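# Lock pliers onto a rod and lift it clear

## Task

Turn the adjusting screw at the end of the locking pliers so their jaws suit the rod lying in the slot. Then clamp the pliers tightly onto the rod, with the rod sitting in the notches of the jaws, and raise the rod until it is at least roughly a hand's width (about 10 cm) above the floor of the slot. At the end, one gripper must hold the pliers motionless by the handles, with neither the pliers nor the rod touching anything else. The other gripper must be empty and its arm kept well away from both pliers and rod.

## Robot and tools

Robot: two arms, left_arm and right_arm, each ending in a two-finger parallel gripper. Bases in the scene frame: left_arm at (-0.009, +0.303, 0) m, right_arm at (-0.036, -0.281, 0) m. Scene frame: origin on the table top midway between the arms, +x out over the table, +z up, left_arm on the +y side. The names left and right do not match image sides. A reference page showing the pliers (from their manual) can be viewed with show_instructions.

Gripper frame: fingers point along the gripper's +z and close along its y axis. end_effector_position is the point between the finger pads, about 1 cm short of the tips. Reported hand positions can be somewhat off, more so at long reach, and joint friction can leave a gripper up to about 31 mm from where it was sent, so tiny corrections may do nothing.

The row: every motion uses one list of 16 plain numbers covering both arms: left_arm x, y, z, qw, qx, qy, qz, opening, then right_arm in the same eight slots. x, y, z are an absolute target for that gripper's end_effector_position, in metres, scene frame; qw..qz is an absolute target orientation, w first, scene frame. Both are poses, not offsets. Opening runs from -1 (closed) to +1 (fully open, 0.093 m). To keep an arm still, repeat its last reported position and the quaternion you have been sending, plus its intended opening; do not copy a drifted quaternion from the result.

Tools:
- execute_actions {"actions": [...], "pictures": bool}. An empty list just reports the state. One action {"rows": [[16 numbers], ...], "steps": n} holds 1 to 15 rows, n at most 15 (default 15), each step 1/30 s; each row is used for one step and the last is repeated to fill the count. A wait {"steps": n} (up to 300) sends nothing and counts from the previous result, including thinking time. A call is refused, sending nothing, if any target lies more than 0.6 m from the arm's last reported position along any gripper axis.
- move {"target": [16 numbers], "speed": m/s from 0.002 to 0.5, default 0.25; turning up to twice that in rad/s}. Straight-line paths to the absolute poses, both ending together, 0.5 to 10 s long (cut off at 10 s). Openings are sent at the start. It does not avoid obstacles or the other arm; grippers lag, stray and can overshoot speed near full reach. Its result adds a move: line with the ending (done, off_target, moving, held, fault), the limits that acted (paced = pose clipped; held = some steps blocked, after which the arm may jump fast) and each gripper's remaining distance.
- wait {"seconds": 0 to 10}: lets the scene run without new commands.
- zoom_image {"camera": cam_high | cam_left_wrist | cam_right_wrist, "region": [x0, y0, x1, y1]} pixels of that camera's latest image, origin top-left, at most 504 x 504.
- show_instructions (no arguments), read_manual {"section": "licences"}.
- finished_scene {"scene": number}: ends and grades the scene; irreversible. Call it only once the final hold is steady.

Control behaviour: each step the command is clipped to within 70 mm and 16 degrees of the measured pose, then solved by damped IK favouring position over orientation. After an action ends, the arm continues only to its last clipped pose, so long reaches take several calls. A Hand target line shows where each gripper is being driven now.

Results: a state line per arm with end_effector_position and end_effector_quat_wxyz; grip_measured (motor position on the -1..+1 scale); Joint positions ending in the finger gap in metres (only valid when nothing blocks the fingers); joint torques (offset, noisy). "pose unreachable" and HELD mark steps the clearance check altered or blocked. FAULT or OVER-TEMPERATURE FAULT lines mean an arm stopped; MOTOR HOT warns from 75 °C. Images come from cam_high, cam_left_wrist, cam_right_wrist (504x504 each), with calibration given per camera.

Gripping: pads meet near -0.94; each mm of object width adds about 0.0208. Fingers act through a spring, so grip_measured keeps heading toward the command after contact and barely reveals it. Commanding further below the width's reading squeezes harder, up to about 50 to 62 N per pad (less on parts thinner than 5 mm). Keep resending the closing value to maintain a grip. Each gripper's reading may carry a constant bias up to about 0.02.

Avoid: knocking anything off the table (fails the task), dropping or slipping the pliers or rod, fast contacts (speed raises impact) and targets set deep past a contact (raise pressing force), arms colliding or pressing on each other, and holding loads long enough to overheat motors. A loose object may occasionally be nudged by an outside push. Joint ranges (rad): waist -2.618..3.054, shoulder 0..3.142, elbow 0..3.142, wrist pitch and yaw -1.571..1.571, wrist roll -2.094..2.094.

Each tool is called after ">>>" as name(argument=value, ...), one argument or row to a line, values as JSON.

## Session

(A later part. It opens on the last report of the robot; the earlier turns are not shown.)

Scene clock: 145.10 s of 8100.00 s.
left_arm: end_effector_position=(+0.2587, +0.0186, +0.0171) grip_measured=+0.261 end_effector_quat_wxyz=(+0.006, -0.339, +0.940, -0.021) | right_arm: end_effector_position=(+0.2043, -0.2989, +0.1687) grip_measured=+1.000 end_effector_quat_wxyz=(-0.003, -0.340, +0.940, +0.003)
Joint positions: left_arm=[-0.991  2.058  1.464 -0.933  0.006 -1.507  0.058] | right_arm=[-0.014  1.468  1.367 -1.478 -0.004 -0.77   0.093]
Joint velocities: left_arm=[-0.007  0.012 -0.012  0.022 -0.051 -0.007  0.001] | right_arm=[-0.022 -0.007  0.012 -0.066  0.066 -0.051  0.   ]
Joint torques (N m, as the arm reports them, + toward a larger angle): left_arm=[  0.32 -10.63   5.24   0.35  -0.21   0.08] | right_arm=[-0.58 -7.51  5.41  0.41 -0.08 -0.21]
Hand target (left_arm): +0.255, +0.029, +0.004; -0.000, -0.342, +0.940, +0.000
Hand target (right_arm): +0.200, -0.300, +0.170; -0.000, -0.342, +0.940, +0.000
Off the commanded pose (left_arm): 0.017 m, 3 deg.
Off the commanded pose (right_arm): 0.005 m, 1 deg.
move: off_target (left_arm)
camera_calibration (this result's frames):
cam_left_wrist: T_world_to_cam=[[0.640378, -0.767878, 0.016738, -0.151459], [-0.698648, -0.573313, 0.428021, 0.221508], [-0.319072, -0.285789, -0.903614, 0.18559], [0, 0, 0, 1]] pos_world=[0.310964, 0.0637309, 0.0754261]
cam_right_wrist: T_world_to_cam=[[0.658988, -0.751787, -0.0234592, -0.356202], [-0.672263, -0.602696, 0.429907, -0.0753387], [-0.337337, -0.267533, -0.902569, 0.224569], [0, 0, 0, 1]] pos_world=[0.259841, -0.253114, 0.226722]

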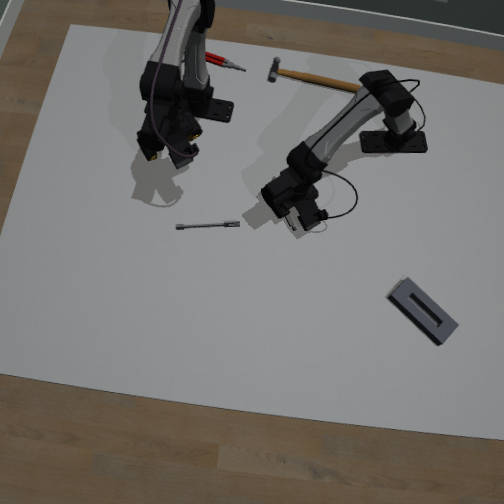

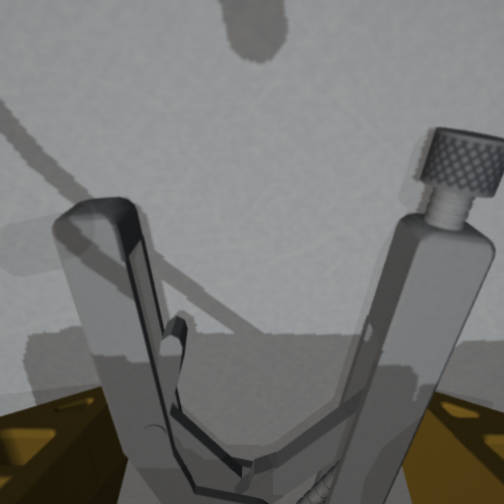

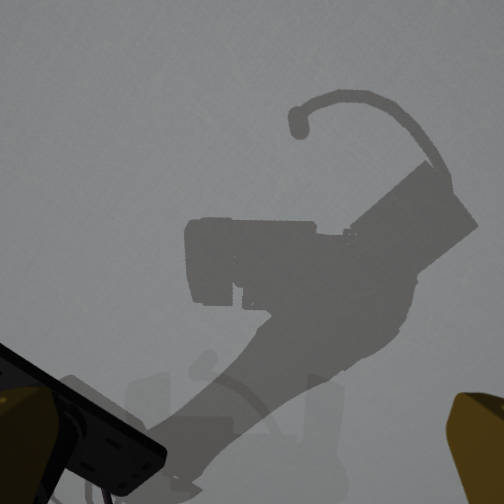

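>>> move(
  target=[0.255,0.03,0.13,0,-0.342,0.940,0,0.25, 0.2,-0.3,0.17,0,-0.342,0.940,0,1],
  speed=0.1,
)

>>> move(
  target=[0.30,0.2,0.18,0.3454,-0.3977,0.8339,0.1647,0.25, 0.2,-0.3,0.17,0,-0.342,0.940,0,1],
  speed=0.15,
)

>>> move(
  target=[0.40,0.30,0.20,0.638,-0.304,0.638,0.304,0.25, 0.2,-0.3,0.17,0,-0.342,0.940,0,1],
  speed=0.15,
)

Scene clock: 152.47 s of 8100.00 s.
left_arm: end_effector_position=(+0.2481, +0.0302, +0.1163) grip_measured=+0.261 end_effector_quat_wxyz=(-0.008, -0.339, +0.941, +0.013) | right_arm: end_effector_position=(+0.2043, -0.2989, +0.1687) grip_measured=+1.000 end_effector_quat_wxyz=(-0.003, -0.340, +0.940, +0.003)
Joint positions: left_arm=[-0.991  2.001  1.781 -1.381  0.004 -1.507  0.058] | right_arm=[-0.014  1.468  1.367 -1.478 -0.004 -0.77   0.093]
Joint velocities: left_arm=[-0.007  0.002  0.022 -0.007  0.007  0.037 -0.001] | right_arm=[-0.037  0.007 -0.007 -0.066 -0.022  0.007  0.   ]
Joint torques (N m, as the arm reports them, + toward a larger angle): left_arm=[  0.47 -13.62  10.74   0.03  -0.19   0.09] | right_arm=[-0.57 -7.53  5.43  0.41 -0.08 -0.22]
Hand target (left_arm): +0.253, +0.031, +0.130; +0.000, -0.342, +0.940, -0.000
Hand target (right_arm): +0.200, -0.300, +0.170; -0.000, -0.342, +0.940, +0.000
Off the commanded pose (left_arm): 0.015 m, 2 deg.
Off the commanded pose (right_arm): 0.005 m, 1 deg.
move: off_target (left_arm)
camera_calibration (this result's frames):
cam_left_wrist: T_world_to_cam=[[0.639395, -0.766777, -0.05681, -0.128588], [-0.677424, -0.596752, 0.430097, 0.173494], [-0.36369, -0.236518, -0.900993, 0.284434], [0, 0, 0, 1]] pos_world=[0.303193, 0.0722076, 0.174349]
cam_right_wrist: T_world_to_cam=[[0.658988, -0.751787, -0.0234592, -0.356202], [-0.672263, -0.602696, 0.429907, -0.0753387], [-0.337337, -0.267533, -0.902569, 0.224569], [0, 0, 0, 1]] pos_world=[0.259841, -0.253114, 0.226722]

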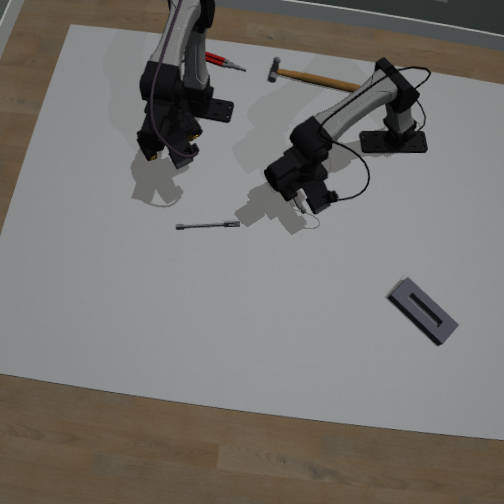

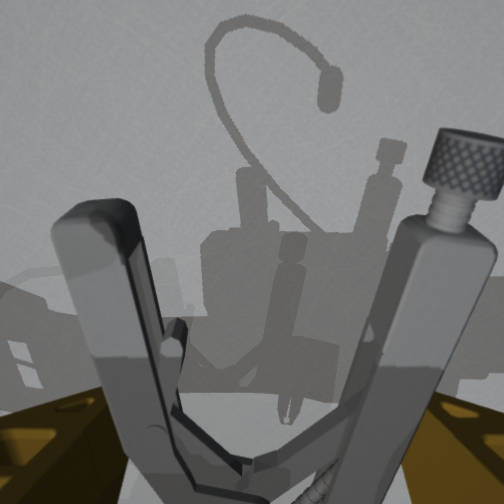

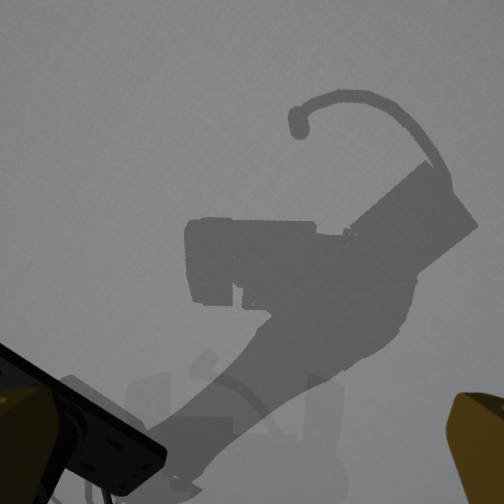

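Scene clock: 155.67 s of 8100.00 s.
left_arm: end_effector_position=(+0.2973, +0.1946, +0.1758) grip_measured=+0.261 end_effector_quat_wxyz=(+0.332, -0.393, +0.841, +0.168) | right_arm: end_effector_position=(+0.2043, -0.2989, +0.1687) grip_measured=+1.000 end_effector_quat_wxyz=(-0.003, -0.340, +0.940, +0.003)
Joint positions: left_arm=[-0.884  1.719  1.467 -1.359 -0.762 -1.599  0.058] | right_arm=[-0.014  1.468  1.367 -1.478 -0.004 -0.77   0.093]
Joint velocities: left_arm=[-0.012 -0.002 -0.027 -0.051 -0.081  0.007 -0.001] | right_arm=[ 0.007 -0.012  0.002 -0.037  0.007 -0.051  0.   ]
Joint torques (N m, as the arm reports them, + toward a larger angle): left_arm=[  0.42 -11.1    5.72   0.26  -0.89  -0.03] | right_arm=[-0.58 -7.51  5.4   0.4  -0.08 -0.21]
Hand target (left_arm): +0.297, +0.202, +0.179; +0.345, -0.398, +0.833, +0.171
Hand target (right_arm): +0.200, -0.300, +0.170; -0.000, -0.342, +0.940, +0.000
Off the commanded pose (left_arm): 0.007 m, 2 deg.
Off the commanded pose (right_arm): 0.005 m, 1 deg.
move: done
camera_calibration (this result's frames):
cam_left_wrist: T_world_to_cam=[[0.785421, -0.617744, -0.0388166, -0.106254], [-0.595812, -0.737566, -0.317811, 0.413988], [0.167696, 0.272743, -0.947359, 0.145914], [0, 0, 0, 1]] pos_world=[0.305644, 0.199909, 0.265678]
cam_right_wrist: T_world_to_cam=[[0.658988, -0.751787, -0.0234592, -0.356202], [-0.672263, -0.602696, 0.429907, -0.0753387], [-0.337337, -0.267533, -0.902569, 0.224569], [0, 0, 0, 1]] pos_world=[0.259841, -0.253114, 0.226722]

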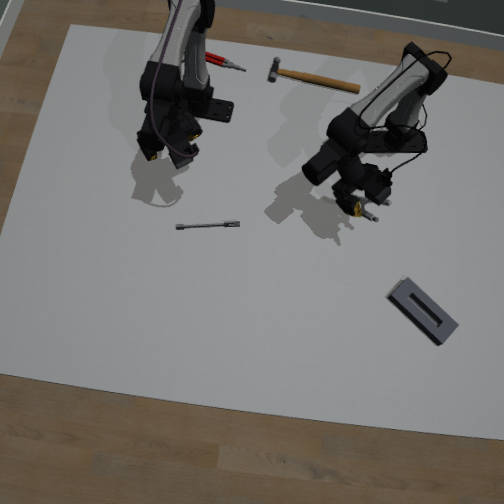

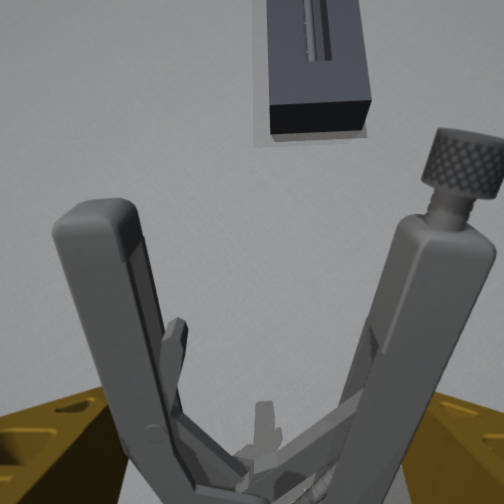

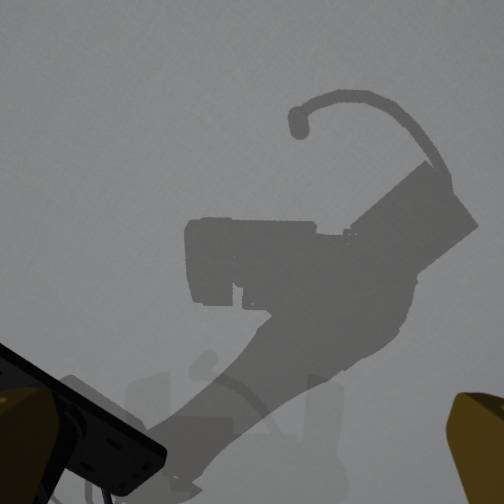

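Scene clock: 160.03 s of 8100.00 s.
left_arm: end_effector_position=(+0.3985, +0.2992, +0.2096) grip_measured=+0.261 end_effector_quat_wxyz=(+0.641, -0.305, +0.635, +0.305) | right_arm: end_effector_position=(+0.2043, -0.2989, +0.1687) grip_measured=+1.000 end_effector_quat_wxyz=(-0.003, -0.340, +0.940, +0.003)
Joint positions: left_arm=[-0.598  1.751  0.788  0.991 -1.314  0.025  0.058] | right_arm=[-0.014  1.468  1.367 -1.478 -0.004 -0.77   0.093]
Joint velocities: left_arm=[-0.002  0.022  0.002  0.022 -0.051  0.081  0.001] | right_arm=[ 0.007  0.007  0.017  0.022  0.037 -0.022  0.   ]
Joint torques (N m, as the arm reports them, + toward a larger angle): left_arm=[ 0.47 -8.1   5.67  2.17 -0.04  0.12] | right_arm=[-0.56 -7.52  5.39  0.4  -0.07 -0.22]
Hand target (left_arm): +0.397, +0.304, +0.204; +0.639, -0.304, +0.635, +0.310
Hand target (right_arm): +0.200, -0.300, +0.170; -0.000, -0.342, +0.940, +0.000
Off the commanded pose (left_arm): 0.010 m, 0 deg.
Off the commanded pose (right_arm): 0.005 m, 1 deg.
move: done
camera_calibration (this result's frames):
cam_left_wrist: T_world_to_cam=[[0.795034, -0.606542, 0.00522242, -0.136152], [-0.250258, -0.335848, -0.908062, 0.428023], [0.552532, 0.720634, -0.418802, -0.265736], [0, 0, 0, 1]] pos_world=[0.362189, 0.252667, 0.278091]
cam_right_wrist: T_world_to_cam=[[0.658988, -0.751787, -0.0234592, -0.356202], [-0.672263, -0.602696, 0.429907, -0.0753387], [-0.337337, -0.267533, -0.902569, 0.224569], [0, 0, 0, 1]] pos_world=[0.259841, -0.253114, 0.226722]

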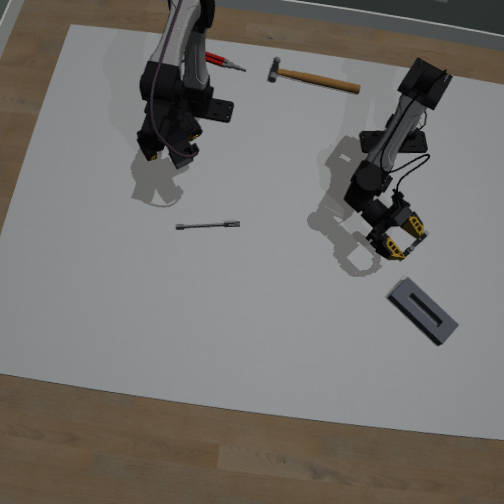

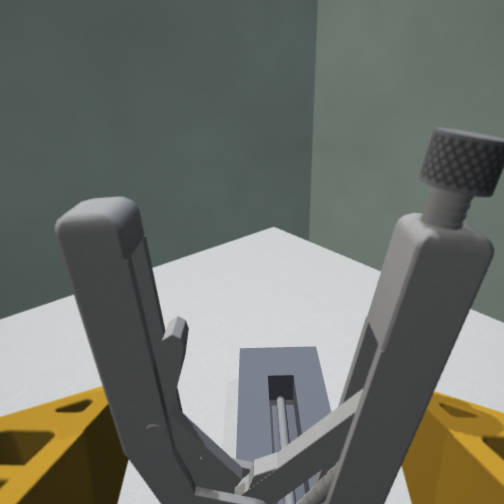

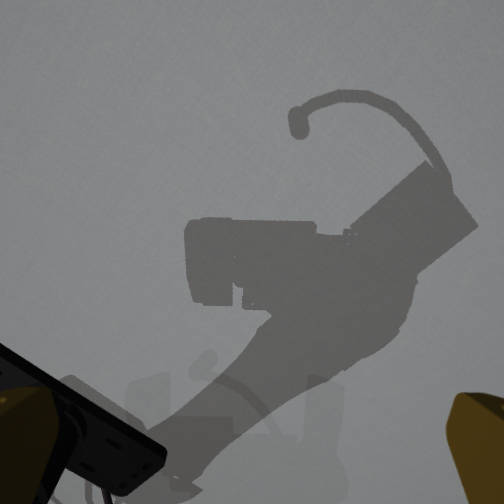

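>>> move(
  target=[0.40,0.30,0.25,0.638,-0.304,0.638,0.304,0.25, 0.2,0.0,0.10,0.638,-0.304,0.638,0.304,-1],
  speed=0.25,
)

>>> move(
  target=[0.40,0.30,0.25,0.638,-0.304,0.638,0.304,0.25, 0.33,0.215,0.10,0.638,-0.304,0.638,0.304,-1],
  speed=0.15,
)

Scene clock: 175.10 s of 8100.00 s.
left_arm: end_effector_position=(+0.3970, +0.2997, +0.2308) grip_measured=+0.261 end_effector_quat_wxyz=(+0.623, -0.283, +0.654, +0.323) | right_arm: end_effector_position=(+0.1969, -0.0047, +0.0947) grip_measured=-0.980 end_effector_quat_wxyz=(+0.607, -0.323, +0.672, +0.276)
Joint positions: left_arm=[-0.598  1.66   0.839  0.761 -1.309  0.011  0.058] | right_arm=[ 0.931  1.802  0.15   1.542 -0.005 -0.022  0.   ]
Joint velocities: left_arm=[-0.007  0.007 -0.017  0.066 -0.037  0.007 -0.   ] | right_arm=[ 0.012 -0.007 -0.007  0.007 -0.051 -0.022  0.   ]
Joint torques (N m, as the arm reports them, + toward a larger angle): left_arm=[  0.04 -10.87  11.57   2.02  -0.1   -0.09] | right_arm=[ 0.45 -4.19  4.27  2.72  0.05 -0.09]
Hand target (left_arm): +0.399, +0.300, +0.250; +0.638, -0.304, +0.638, +0.304
Hand target (right_arm): +0.198, -0.001, +0.098; +0.614, -0.318, +0.666, +0.280
Off the commanded pose (left_arm): 0.019 m, 4 deg.
Off the commanded pose (right_arm): 0.008 m, 6 deg.
joint sent to its limit (right arm) — the command would take joint 4 (wrist pitch) past its upper limit, so that joint was sent only as far as its limit.
move: off_target (left_arm, right_arm); limits=paced
camera_calibration (this result's frames):
cam_left_wrist: T_world_to_cam=[[0.790324, -0.608961, -0.0674879, -0.115474], [-0.315172, -0.309616, -0.897109, 0.462434], [0.525409, 0.730277, -0.436624, -0.244399], [0, 0, 0, 1]] pos_world=[0.365417, 0.251337, 0.30035]
cam_right_wrist: T_world_to_cam=[[0.779001, -0.625387, 0.0452648, -0.161432], [-0.298659, -0.433555, -0.850196, 0.177274], [0.551326, 0.648784, -0.524517, 0.0274794], [0, 0, 0, 1]] pos_world=[0.16355, -0.0419283, 0.172438]

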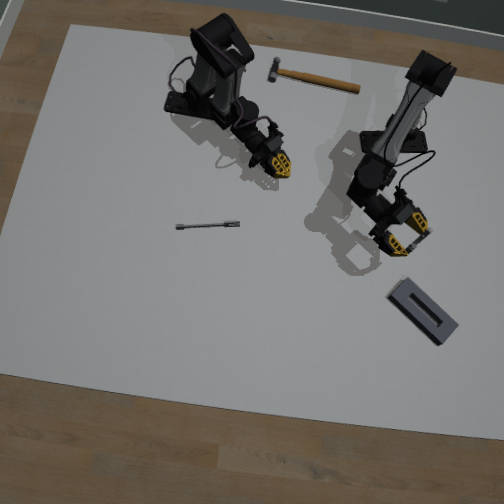

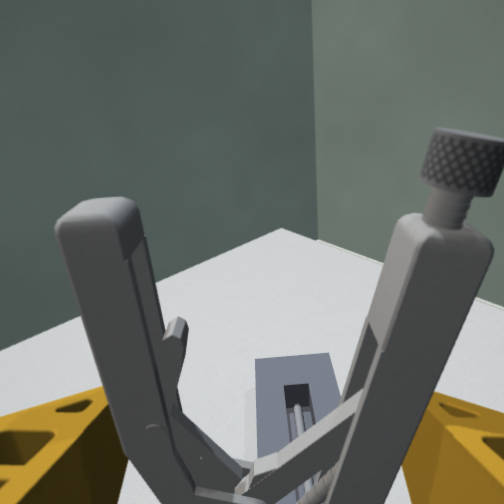

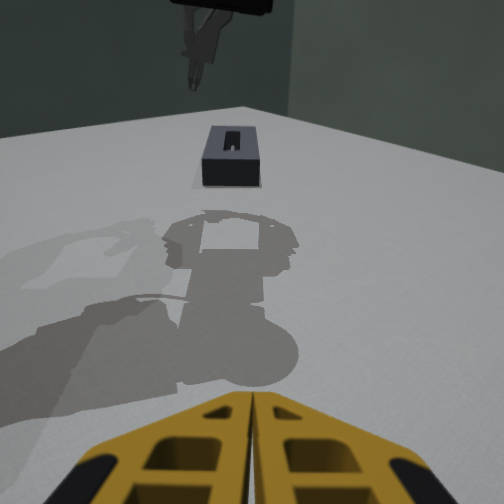

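Scene clock: 177.23 s of 8100.00 s.
left_arm: end_effector_position=(+0.3969, +0.2998, +0.2311) grip_measured=+0.261 end_effector_quat_wxyz=(+0.622, -0.282, +0.655, +0.323) | right_arm: end_effector_position=(+0.3273, +0.2121, +0.0969) grip_measured=-0.980 end_effector_quat_wxyz=(+0.639, -0.307, +0.638, +0.301)
Joint positions: left_arm=[-0.598  1.657  0.839  0.754 -1.307  0.01   0.058] | right_arm=[ 1.016  2.388  1.253  1.132  0.064 -0.009  0.   ]
Joint velocities: left_arm=[-0.002  0.002 -0.002  0.051 -0.051 -0.007  0.001] | right_arm=[-0.012 -0.002  0.002 -0.051 -0.022  0.007  0.   ]
Joint torques (N m, as the arm reports them, + toward a larger angle): left_arm=[ -0.12 -10.62  11.62   2.1   -0.17  -0.1 ] | right_arm=[  0.35 -12.59   7.66   2.39  -0.03  -0.06]
Hand target (left_arm): +0.399, +0.300, +0.250; +0.639, -0.304, +0.638, +0.304
Hand target (right_arm): +0.327, +0.217, +0.097; +0.639, -0.304, +0.638, +0.304
Off the commanded pose (left_arm): 0.019 m, 4 deg.
Off the commanded pose (right_arm): 0.005 m, 1 deg.
move: off_target (left_arm)
camera_calibration (this result's frames):
cam_left_wrist: T_world_to_cam=[[0.789226, -0.610098, -0.0700193, -0.113925], [-0.318006, -0.308486, -0.896498, 0.463299], [0.525351, 0.729806, -0.43748, -0.243952], [0, 0, 0, 1]] pos_world=[0.365405, 0.251453, 0.300645]
cam_right_wrist: T_world_to_cam=[[0.785902, -0.617383, 0.0345847, -0.130492], [-0.241099, -0.357452, -0.902275, 0.282123], [0.569411, 0.700761, -0.429773, -0.210016], [0, 0, 0, 1]] pos_world=[0.290159, 0.167453, 0.168807]

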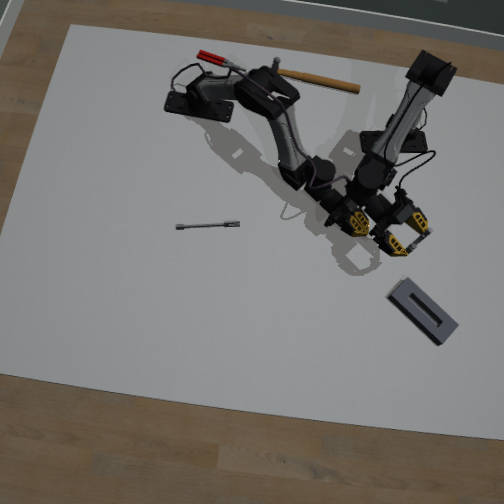

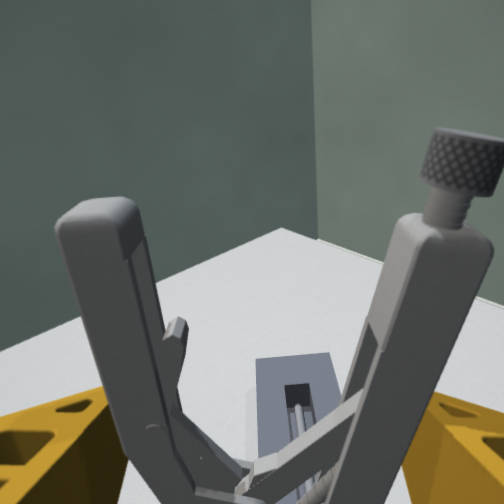

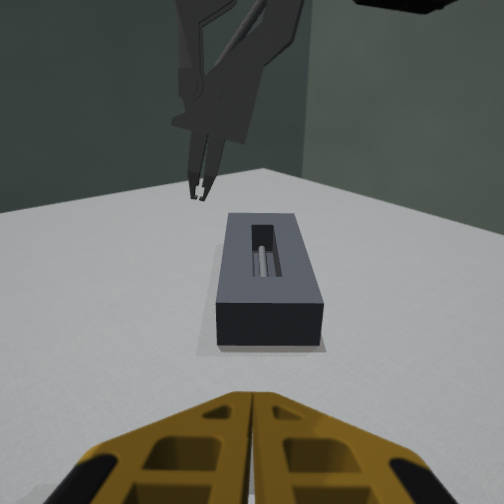

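>>> zoom_image(
  camera="cam_right_wrist",
  region=[150,100,270,220],
)

Region (150, 100, 270, 220) of cam_right_wrist's 504x504 image, scaled by 4.200, with more detail than that image has.

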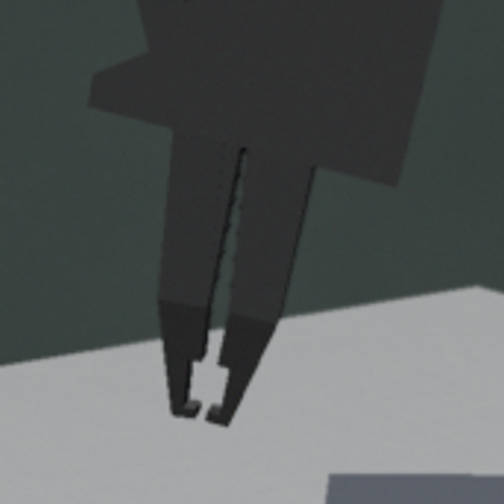

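>>> move(
  target=[0.40,0.30,0.25,0.638,-0.304,0.638,0.304,0.25, 0.22,-0.15,0.18,0.3454,-0.3977,0.8339,0.1647,0],
  speed=0.25,
)

>>> move(
  target=[0.27,0.03,0.16,0.6465,0.195,0.680,-0.288,0.25, 0.2,-0.25,0.19,0,-0.342,0.940,0,0],
  speed=0.2,
)

Scene clock: 198.83 s of 8100.00 s.
left_arm: end_effector_position=(+0.3969, +0.2998, +0.2302) grip_measured=+0.261 end_effector_quat_wxyz=(+0.620, -0.281, +0.656, +0.325) | right_arm: end_effector_position=(+0.2210, -0.1506, +0.1794) grip_measured=-0.002 end_effector_quat_wxyz=(+0.345, -0.399, +0.833, +0.168)
Joint positions: left_arm=[-0.598  1.657  0.839  0.746 -1.307  0.009  0.058] | right_arm=[ 0.262  1.054  0.869 -0.731 -0.474 -0.529  0.045]
Joint velocities: left_arm=[-0.002 -0.002  0.012 -0.022 -0.022  0.007 -0.   ] | right_arm=[ 0.002  0.007 -0.017 -0.066  0.007 -0.037 -0.   ]
Joint torques (N m, as the arm reports them, + toward a larger angle): left_arm=[ -0.11 -10.54  11.67   2.18  -0.14  -0.07] | right_arm=[-0.92 -1.19  9.27  1.53 -0.32 -0.25]
Hand target (left_arm): +0.399, +0.300, +0.250; +0.638, -0.304, +0.638, +0.304
Hand target (right_arm): +0.224, -0.151, +0.182; +0.343, -0.400, +0.833, +0.170
Off the commanded pose (left_arm): 0.020 m, 5 deg.
Off the commanded pose (right_arm): 0.001 m, 0 deg.
move: off_target (left_arm)
camera_calibration (this result's frames):
cam_left_wrist: T_world_to_cam=[[0.788794, -0.609906, -0.0762856, -0.112372], [-0.323398, -0.306267, -0.895329, 0.463731], [0.522703, 0.730901, -0.438824, -0.243282], [0, 0, 0, 1]] pos_world=[0.365772, 0.251304, 0.299862]
cam_right_wrist: T_world_to_cam=[[0.797976, -0.602685, 0.00224203, -0.268402], [-0.566456, -0.751268, -0.338708, 0.112743], [0.205819, 0.269011, -0.940889, 0.247134], [0, 0, 0, 1]] pos_world=[0.227177, -0.143543, 0.271315]

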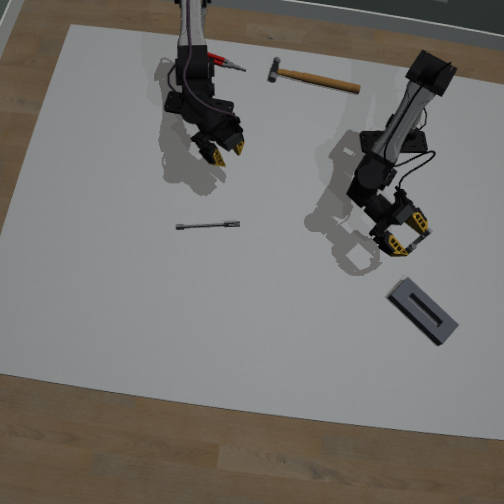

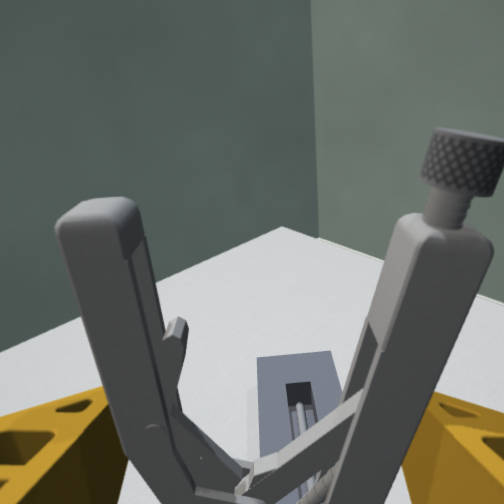

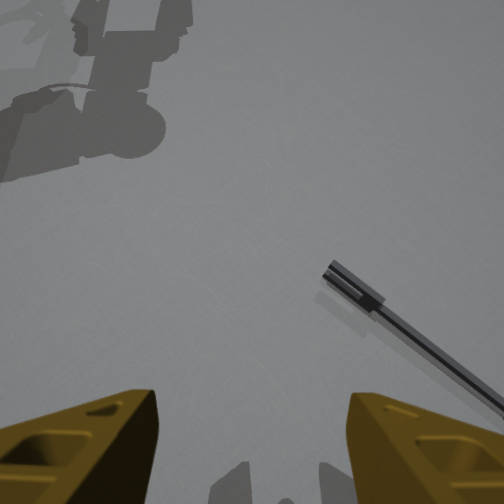

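Scene clock: 203.47 s of 8100.00 s.
left_arm: end_effector_position=(+0.2775, +0.0289, +0.1581) grip_measured=+0.261 end_effector_quat_wxyz=(+0.644, +0.197, +0.686, -0.276) | right_arm: end_effector_position=(+0.1987, -0.2475, +0.1907) grip_measured=-0.002 end_effector_quat_wxyz=(+0.005, -0.353, +0.936, +0.005)
Joint positions: left_arm=[-1.     1.583  0.323  1.241 -0.14  -0.128  0.058] | right_arm=[ 0.196  1.455  1.444 -1.553 -0.012 -0.587  0.045]
Joint velocities: left_arm=[ 0.007  0.027  0.002 -0.022  0.007  0.022  0.   ] | right_arm=[-0.002  0.002  0.017  0.007  0.022 -0.051  0.001]
Joint torques (N m, as the arm reports them, + toward a larger angle): left_arm=[-0.99 -5.42  5.4   3.19  0.   -0.07] | right_arm=[-0.91 -3.88  7.93  0.32 -0.06 -0.05]
Hand target (left_arm): +0.273, +0.028, +0.162; +0.650, +0.194, +0.675, -0.289
Hand target (right_arm): +0.200, -0.251, +0.192; -0.001, -0.346, +0.938, +0.002
Off the commanded pose (left_arm): 0.008 m, 2 deg.
Off the commanded pose (right_arm): 0.003 m, 2 deg.
move: done
camera_calibration (this result's frames):
cam_left_wrist: T_world_to_cam=[[-0.603284, -0.787309, 0.127254, 0.170278], [-0.422639, 0.180293, -0.888184, 0.28995], [0.676332, -0.58961, -0.441515, -0.0186299], [0, 0, 0, 1]] pos_world=[0.23787, 0.0708011, 0.227635]
cam_right_wrist: T_world_to_cam=[[0.67968, -0.733221, -0.0205452, -0.313494], [-0.661152, -0.624523, 0.415751, -0.0625293], [-0.317668, -0.268994, -0.909247, 0.253224], [0, 0, 0, 1]] pos_world=[0.252175, -0.200796, 0.249799]

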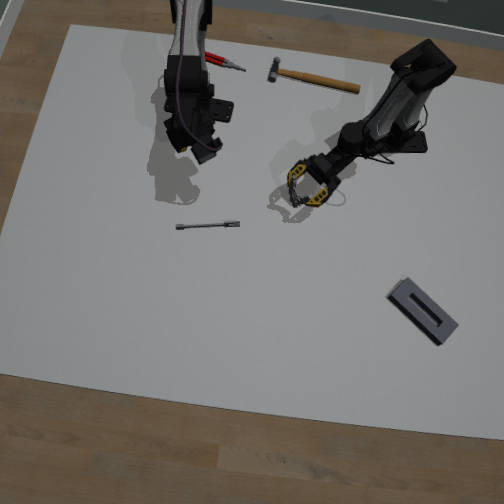

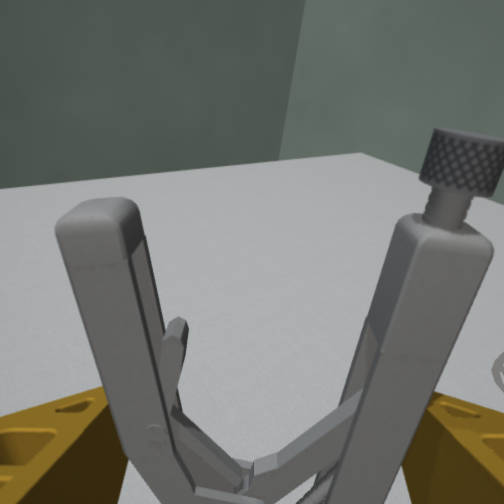

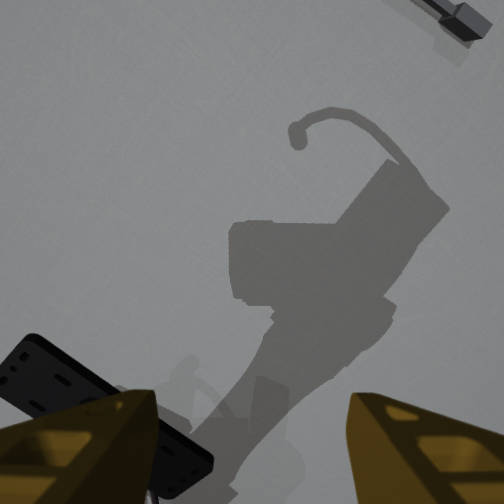

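>>> move(
  target=[0.27,0.03,0.113,0.6465,0.195,0.680,-0.288,0.25, 0.20,-0.06,0.19,0,-0.375,0.927,0,0],
  speed=0.1,
)

Scene clock: 215.77 s of 8100.00 s.
left_arm: end_effector_position=(+0.2781, +0.0281, +0.1160) grip_measured=+0.261 end_effector_quat_wxyz=(+0.642, +0.195, +0.688, -0.277) | right_arm: end_effector_position=(+0.1983, -0.0612, +0.1881) grip_measured=-0.002 end_effector_quat_wxyz=(+0.006, -0.378, +0.926, -0.000)
Joint positions: left_arm=[-1.     1.863  0.293  1.549 -0.139 -0.134  0.058] | right_arm=[ 0.819  1.773  1.767 -1.553  0.004 -0.018  0.045]
Joint velocities: left_arm=[-0.007 -0.012 -0.002 -0.007 -0.051  0.081 -0.001] | right_arm=[-0.017  0.002  0.007 -0.037 -0.066  0.051 -0.   ]
Joint torques (N m, as the arm reports them, + toward a larger angle): left_arm=[-1.12 -6.21  2.    3.02 -0.09 -0.08] | right_arm=[-0.09 -7.37  7.95  0.27  0.02 -0.12]
Hand target (left_arm): +0.271, +0.029, +0.113; +0.639, +0.197, +0.688, -0.284
Hand target (right_arm): +0.199, -0.060, +0.189; +0.004, -0.375, +0.927, -0.005
Off the commanded pose (left_arm): 0.009 m, 2 deg.
Off the commanded pose (right_arm): 0.003 m, 1 deg.
joint sent to its limit (left arm) — the command would take joint 4 (wrist pitch) past its upper limit, so that joint was sent only as far as its limit.
move: done
camera_calibration (this result's frames):
cam_left_wrist: T_world_to_cam=[[-0.603053, -0.786632, 0.132428, 0.174661], [-0.42758, 0.178612, -0.886157, 0.25416], [0.673426, -0.591023, -0.44406, -0.0369017], [0, 0, 0, 1]] pos_world=[0.238854, 0.0701885, 0.185709]
cam_right_wrist: T_world_to_cam=[[0.717592, -0.696387, -0.010358, -0.183791], [-0.629752, -0.655135, 0.417386, 0.0462745], [-0.297448, -0.292989, -0.90867, 0.295274], [0, 0, 0, 1]] pos_world=[0.248857, -0.0111613, 0.247089]

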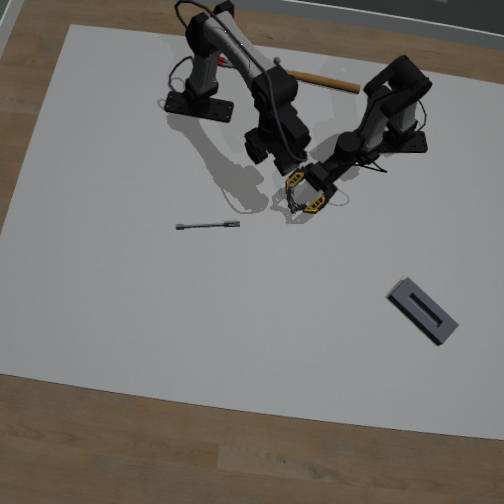

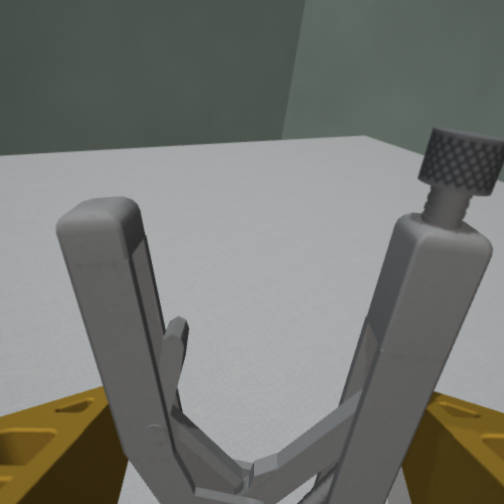

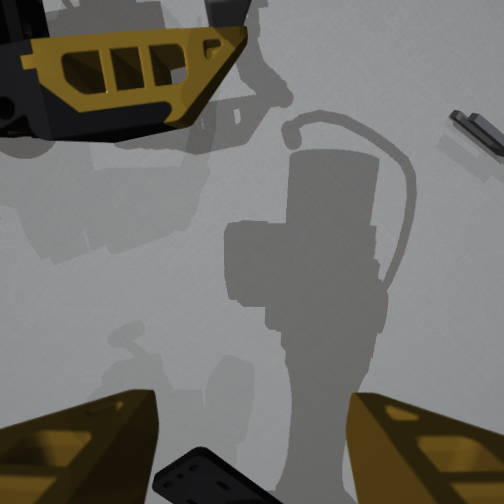

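>>> move(
  target=[0.27,0.03,0.113,0.6465,0.195,0.680,-0.288,0.25, 0.232,-0.024,0.187,0,-0.375,0.927,0,0],
  speed=0.06,
)

Scene clock: 219.00 s of 8100.00 s.
left_arm: end_effector_position=(+0.2781, +0.0281, +0.1160) grip_measured=+0.261 end_effector_quat_wxyz=(+0.642, +0.195, +0.688, -0.277) | right_arm: end_effector_position=(+0.2327, -0.0270, +0.1850) grip_measured=-0.002 end_effector_quat_wxyz=(+0.020, -0.375, +0.927, +0.005)
Joint positions: left_arm=[-1.     1.863  0.293  1.549 -0.139 -0.134  0.058] | right_arm=[ 0.822  1.946  1.979 -1.562  0.005 -0.01   0.045]
Joint velocities: left_arm=[ 0.007 -0.012  0.017 -0.022  0.007 -0.066 -0.001] | right_arm=[ 0.007  0.007 -0.002 -0.066  0.037 -0.007  0.   ]
Joint torques (N m, as the arm reports them, + toward a larger angle): left_arm=[-0.98 -6.58  1.74  3.03 -0.07 -0.04] | right_arm=[ 0.33 -9.08  7.79  0.37 -0.11 -0.09]
Hand target (left_arm): +0.270, +0.030, +0.113; +0.639, +0.197, +0.687, -0.285
Hand target (right_arm): +0.231, -0.024, +0.186; +0.018, -0.375, +0.927, +0.007
Off the commanded pose (left_arm): 0.009 m, 2 deg.
Off the commanded pose (right_arm): 0.004 m, 2 deg.
joint sent to its limit (left arm) — the command would take joint 4 (wrist pitch) past its upper limit, so that joint was sent only as far as its limit.
joint sent to its limit (right arm) — the command would take joint 4 (wrist pitch) past its lower limit, so that joint was sent only as far as its limit.
move: done
camera_calibration (this result's frames):
cam_left_wrist: T_world_to_cam=[[-0.603053, -0.786632, 0.132428, 0.174661], [-0.42758, 0.178612, -0.886157, 0.25416], [0.673426, -0.591023, -0.44406, -0.0369017], [0, 0, 0, 1]] pos_world=[0.238854, 0.0701885, 0.185709]
cam_right_wrist: T_world_to_cam=[[0.714609, -0.699467, -0.008956, -0.184386], [-0.641873, -0.66075, 0.389112, 0.0994834], [-0.278089, -0.272314, -0.921147, 0.311126], [0, 0, 0, 1]] pos_world=[0.28214, 0.0214856, 0.246231]

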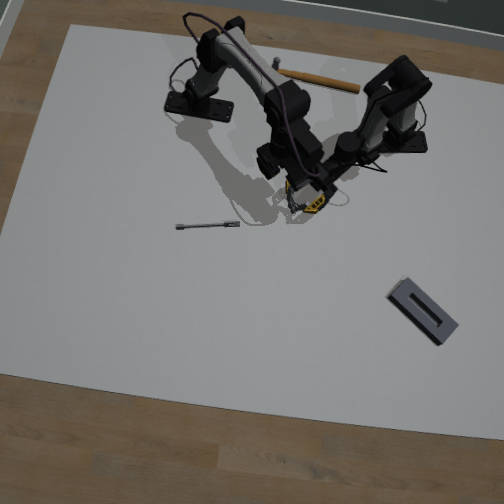

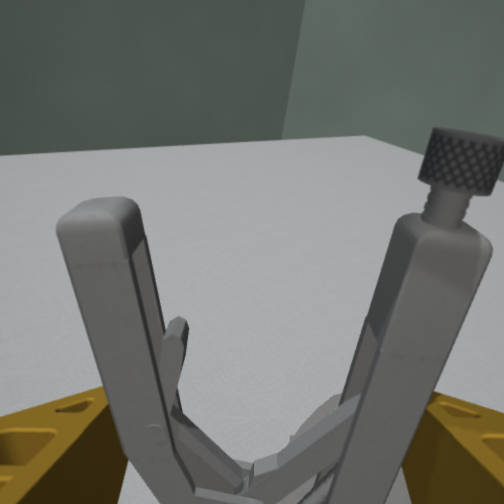

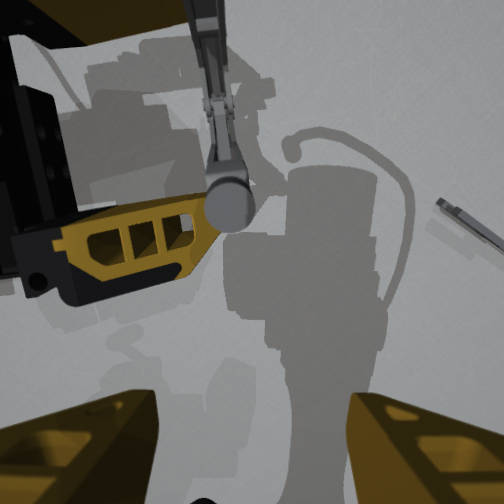

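>>> move(
  target=[0.27,0.03,0.113,0.6465,0.195,0.680,-0.288,0.25, 0.26,0.009,0.187,0,-0.375,0.927,0,0],
  speed=0.04,
)

Scene clock: 225.33 s of 8100.00 s.
left_arm: end_effector_position=(+0.2781, +0.0281, +0.1160) grip_measured=+0.261 end_effector_quat_wxyz=(+0.642, +0.195, +0.688, -0.277) | right_arm: end_effector_position=(+0.2608, +0.0053, +0.1857) grip_measured=-0.002 end_effector_quat_wxyz=(+0.048, -0.375, +0.926, +0.017)
Joint positions: left_arm=[-1.     1.863  0.293  1.549 -0.139 -0.134  0.058] | right_arm=[ 0.832  2.084  2.18  -1.565  0.005  0.     0.045]
Joint velocities: left_arm=[ 0.012  0.002  0.002 -0.007 -0.022 -0.051 -0.   ] | right_arm=[-0.002  0.002  0.002 -0.007  0.007  0.081  0.   ]
Joint torques (N m, as the arm reports them, + toward a larger angle): left_arm=[-0.9  -6.41  1.67  3.03 -0.06 -0.09] | right_arm=[  0.39 -10.14   7.83   0.56  -0.11  -0.07]
Hand target (left_arm): +0.270, +0.030, +0.113; +0.639, +0.197, +0.687, -0.285
Hand target (right_arm): +0.260, +0.009, +0.186; +0.047, -0.374, +0.926, +0.019
Off the commanded pose (left_arm): 0.009 m, 2 deg.
Off the commanded pose (right_arm): 0.004 m, 6 deg.
joint sent to its limit (left arm) — the command would take joint 4 (wrist pitch) past its upper limit, so that joint was sent only as far as its limit.
joint sent to its limit (right arm) — the command would take joint 4 (wrist pitch) past its lower limit, so that joint was sent only as far as its limit.
move: off_target (right_arm)
camera_calibration (this result's frames):
cam_left_wrist: T_world_to_cam=[[-0.603053, -0.786632, 0.132428, 0.174661], [-0.42758, 0.178612, -0.886157, 0.25416], [0.673426, -0.591023, -0.44406, -0.0369017], [0, 0, 0, 1]] pos_world=[0.238854, 0.0701885, 0.185709]
cam_right_wrist: T_world_to_cam=[[0.714718, -0.699369, -0.00781999, -0.18207], [-0.65764, -0.675796, 0.33288, 0.153286], [-0.23809, -0.232772, -0.942937, 0.321753], [0, 0, 0, 1]] pos_world=[0.307542, 0.0511515, 0.250943]

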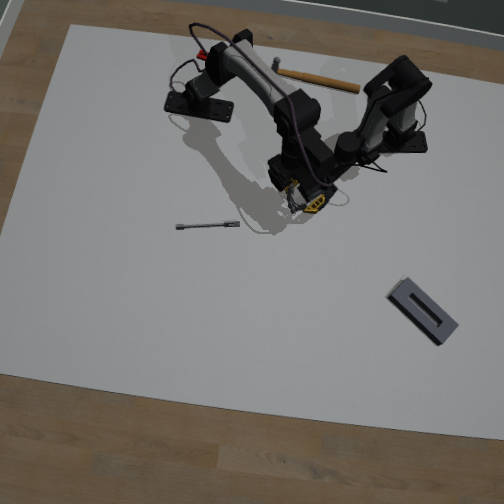

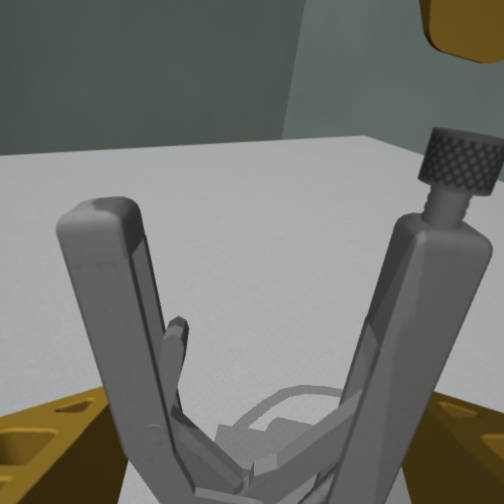

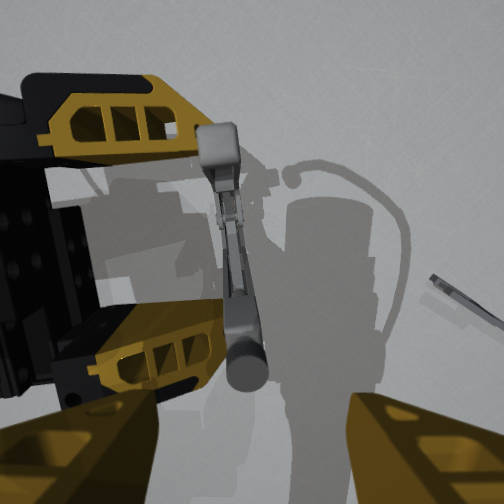

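>>> move(
  target=[0.27,0.03,0.113,0.6465,0.195,0.680,-0.288,0.25, 0.262,0.011,0.172,0,0.559,0.829,0,-0.3],
  speed=0.3,
)

>>> move(
  target=[0.27,0.03,0.113,0.6465,0.195,0.680,-0.288,0.25, 0.262,0.009,0.160,0,0.559,0.829,0,-0.3],
  speed=0.03,
)

Scene clock: 232.57 s of 8100.00 s.
left_arm: end_effector_position=(+0.2781, +0.0281, +0.1160) grip_measured=+0.261 end_effector_quat_wxyz=(+0.642, +0.195, +0.688, -0.277) | right_arm: end_effector_position=(+0.2607, +0.0085, +0.1735) grip_measured=-0.298 end_effector_quat_wxyz=(+0.012, +0.554, +0.832, +0.034)
Joint positions: left_arm=[-1.     1.863  0.293  1.549 -0.139 -0.134  0.058] | right_arm=[ 0.84   2.115  2.18  -1.565  0.009  1.951  0.031]
Joint velocities: left_arm=[-0.002 -0.002 -0.022 -0.066  0.022 -0.066 -0.001] | right_arm=[-0.027 -0.007  0.012  0.007  0.007  0.022 -0.   ]
Joint torques (N m, as the arm reports them, + toward a larger angle): left_arm=[-1.   -6.52  1.76  3.05 -0.08 -0.05] | right_arm=[-0.35 -9.85  7.89  0.38 -0.1  -0.04]
Hand target (left_arm): +0.270, +0.030, +0.113; +0.639, +0.197, +0.687, -0.285
Hand target (right_arm): +0.262, +0.011, +0.172; +0.006, +0.558, +0.829, +0.031
Off the commanded pose (left_arm): 0.009 m, 2 deg.
Off the commanded pose (right_arm): 0.003 m, 4 deg.
joint sent to its limit (left arm) — the command would take joint 4 (wrist pitch) past its upper limit, so that joint was sent only as far as its limit.
joint sent to its limit (right arm) — the command would take joint 4 (wrist pitch) past its lower limit, so that joint was sent only as far as its limit.
move: off_target (right_arm)
camera_calibration (this result's frames):
cam_left_wrist: T_world_to_cam=[[-0.603053, -0.786632, 0.132428, 0.174661], [-0.42758, 0.178612, -0.886157, 0.25416], [0.673426, -0.591023, -0.44406, -0.0369017], [0, 0, 0, 1]] pos_world=[0.238854, 0.0701885, 0.185709]
cam_right_wrist: T_world_to_cam=[[-0.909216, -0.407504, -0.0852436, 0.254406], [-0.401246, 0.803114, 0.440466, 0.0613761], [-0.111031, 0.434682, -0.893713, 0.263636], [0, 0, 0, 1]] pos_world=[0.285208, -0.0602186, 0.230267]

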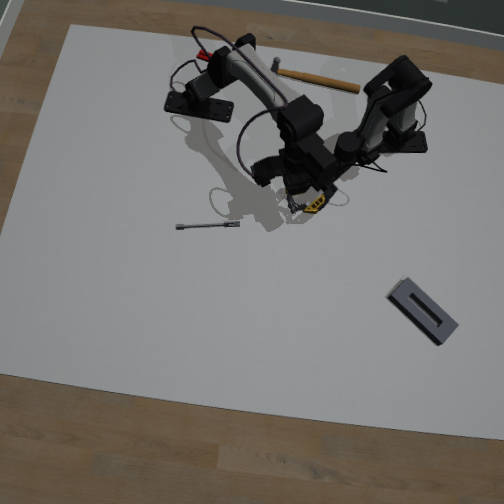

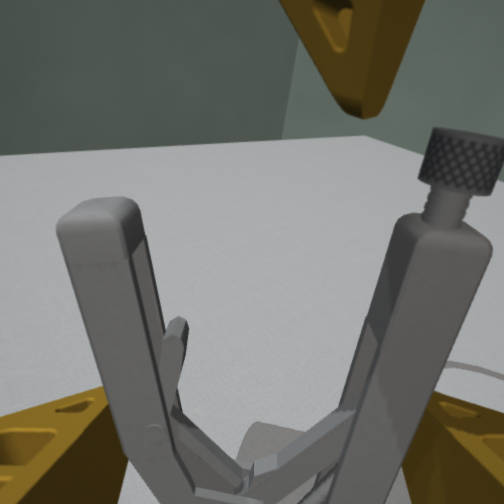

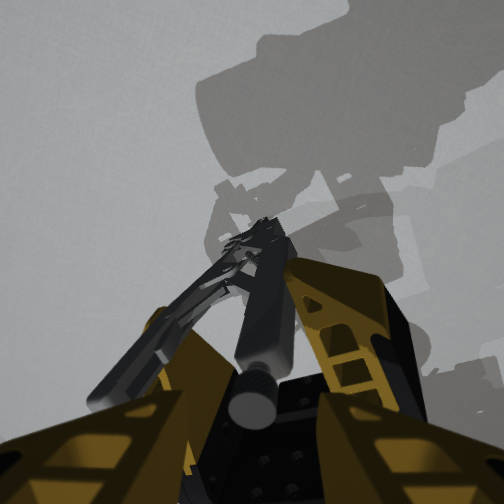

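Scene clock: 234.00 s of 8100.00 s.
left_arm: end_effector_position=(+0.2781, +0.0281, +0.1160) grip_measured=+0.261 end_effector_quat_wxyz=(+0.642, +0.195, +0.688, -0.277) | right_arm: end_effector_position=(+0.2616, +0.0096, +0.1626) grip_measured=-0.298 end_effector_quat_wxyz=(+0.009, +0.554, +0.832, +0.020)
Joint positions: left_arm=[-1.     1.863  0.293  1.549 -0.139 -0.134  0.058] | right_arm=[ 0.84   2.142  2.18  -1.565  0.008  1.951  0.031]
Joint velocities: left_arm=[ 0.007 -0.002  0.007 -0.066  0.022  0.022  0.001] | right_arm=[ 0.007 -0.007  0.002 -0.007  0.095  0.007 -0.001]
Joint torques (N m, as the arm reports them, + toward a larger angle): left_arm=[-1.01 -6.37  1.77  3.02 -0.06 -0.09] | right_arm=[ -0.67 -10.83   6.79   0.29  -0.1   -0.06]
Hand target (left_arm): +0.270, +0.030, +0.113; +0.639, +0.197, +0.687, -0.285
Hand target (right_arm): +0.262, +0.009, +0.160; +0.003, +0.559, +0.829, +0.014
Off the commanded pose (left_arm): 0.009 m, 2 deg.
Off the commanded pose (right_arm): 0.003 m, 3 deg.
joint sent to its limit (left arm) — the command would take joint 4 (wrist pitch) past its upper limit, so that joint was sent only as far as its limit.
joint sent to its limit (right arm) — the command would take joint 4 (wrist pitch) past its lower limit, so that joint was sent only as far as its limit.
move: off_target (right_arm)
camera_calibration (this result's frames):
cam_left_wrist: T_world_to_cam=[[-0.603053, -0.786632, 0.132428, 0.174661], [-0.42758, 0.178612, -0.886157, 0.25416], [0.673426, -0.591023, -0.44406, -0.0369017], [0, 0, 0, 1]] pos_world=[0.238854, 0.0701885, 0.185709]
cam_right_wrist: T_world_to_cam=[[-0.910668, -0.408913, -0.0589417, 0.250864], [-0.392375, 0.811392, 0.433227, 0.0644384], [-0.129327, 0.417653, -0.899356, 0.259428], [0, 0, 0, 1]] pos_world=[0.287289, -0.0580541, 0.220188]

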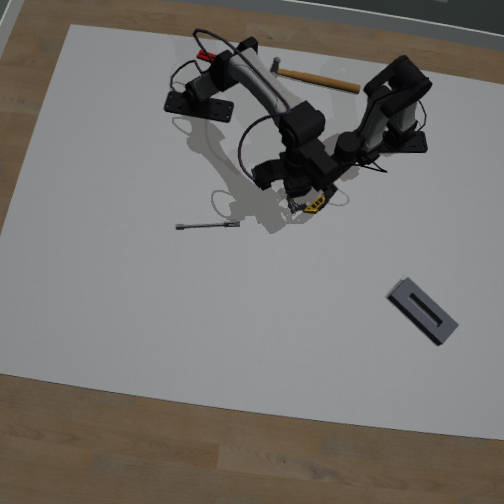

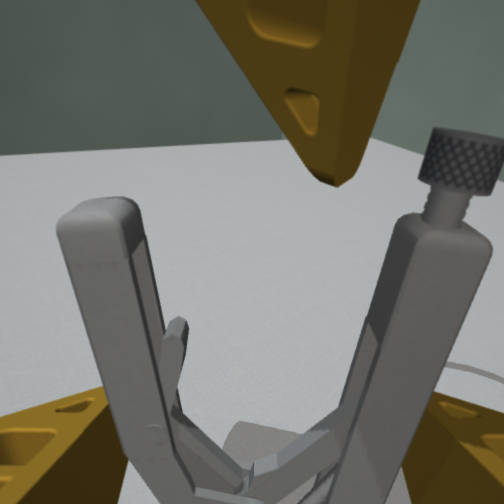

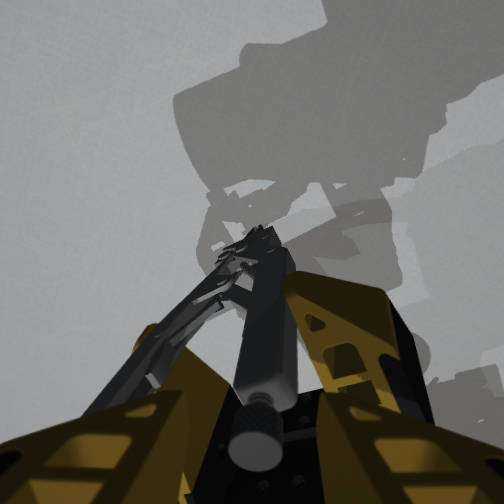

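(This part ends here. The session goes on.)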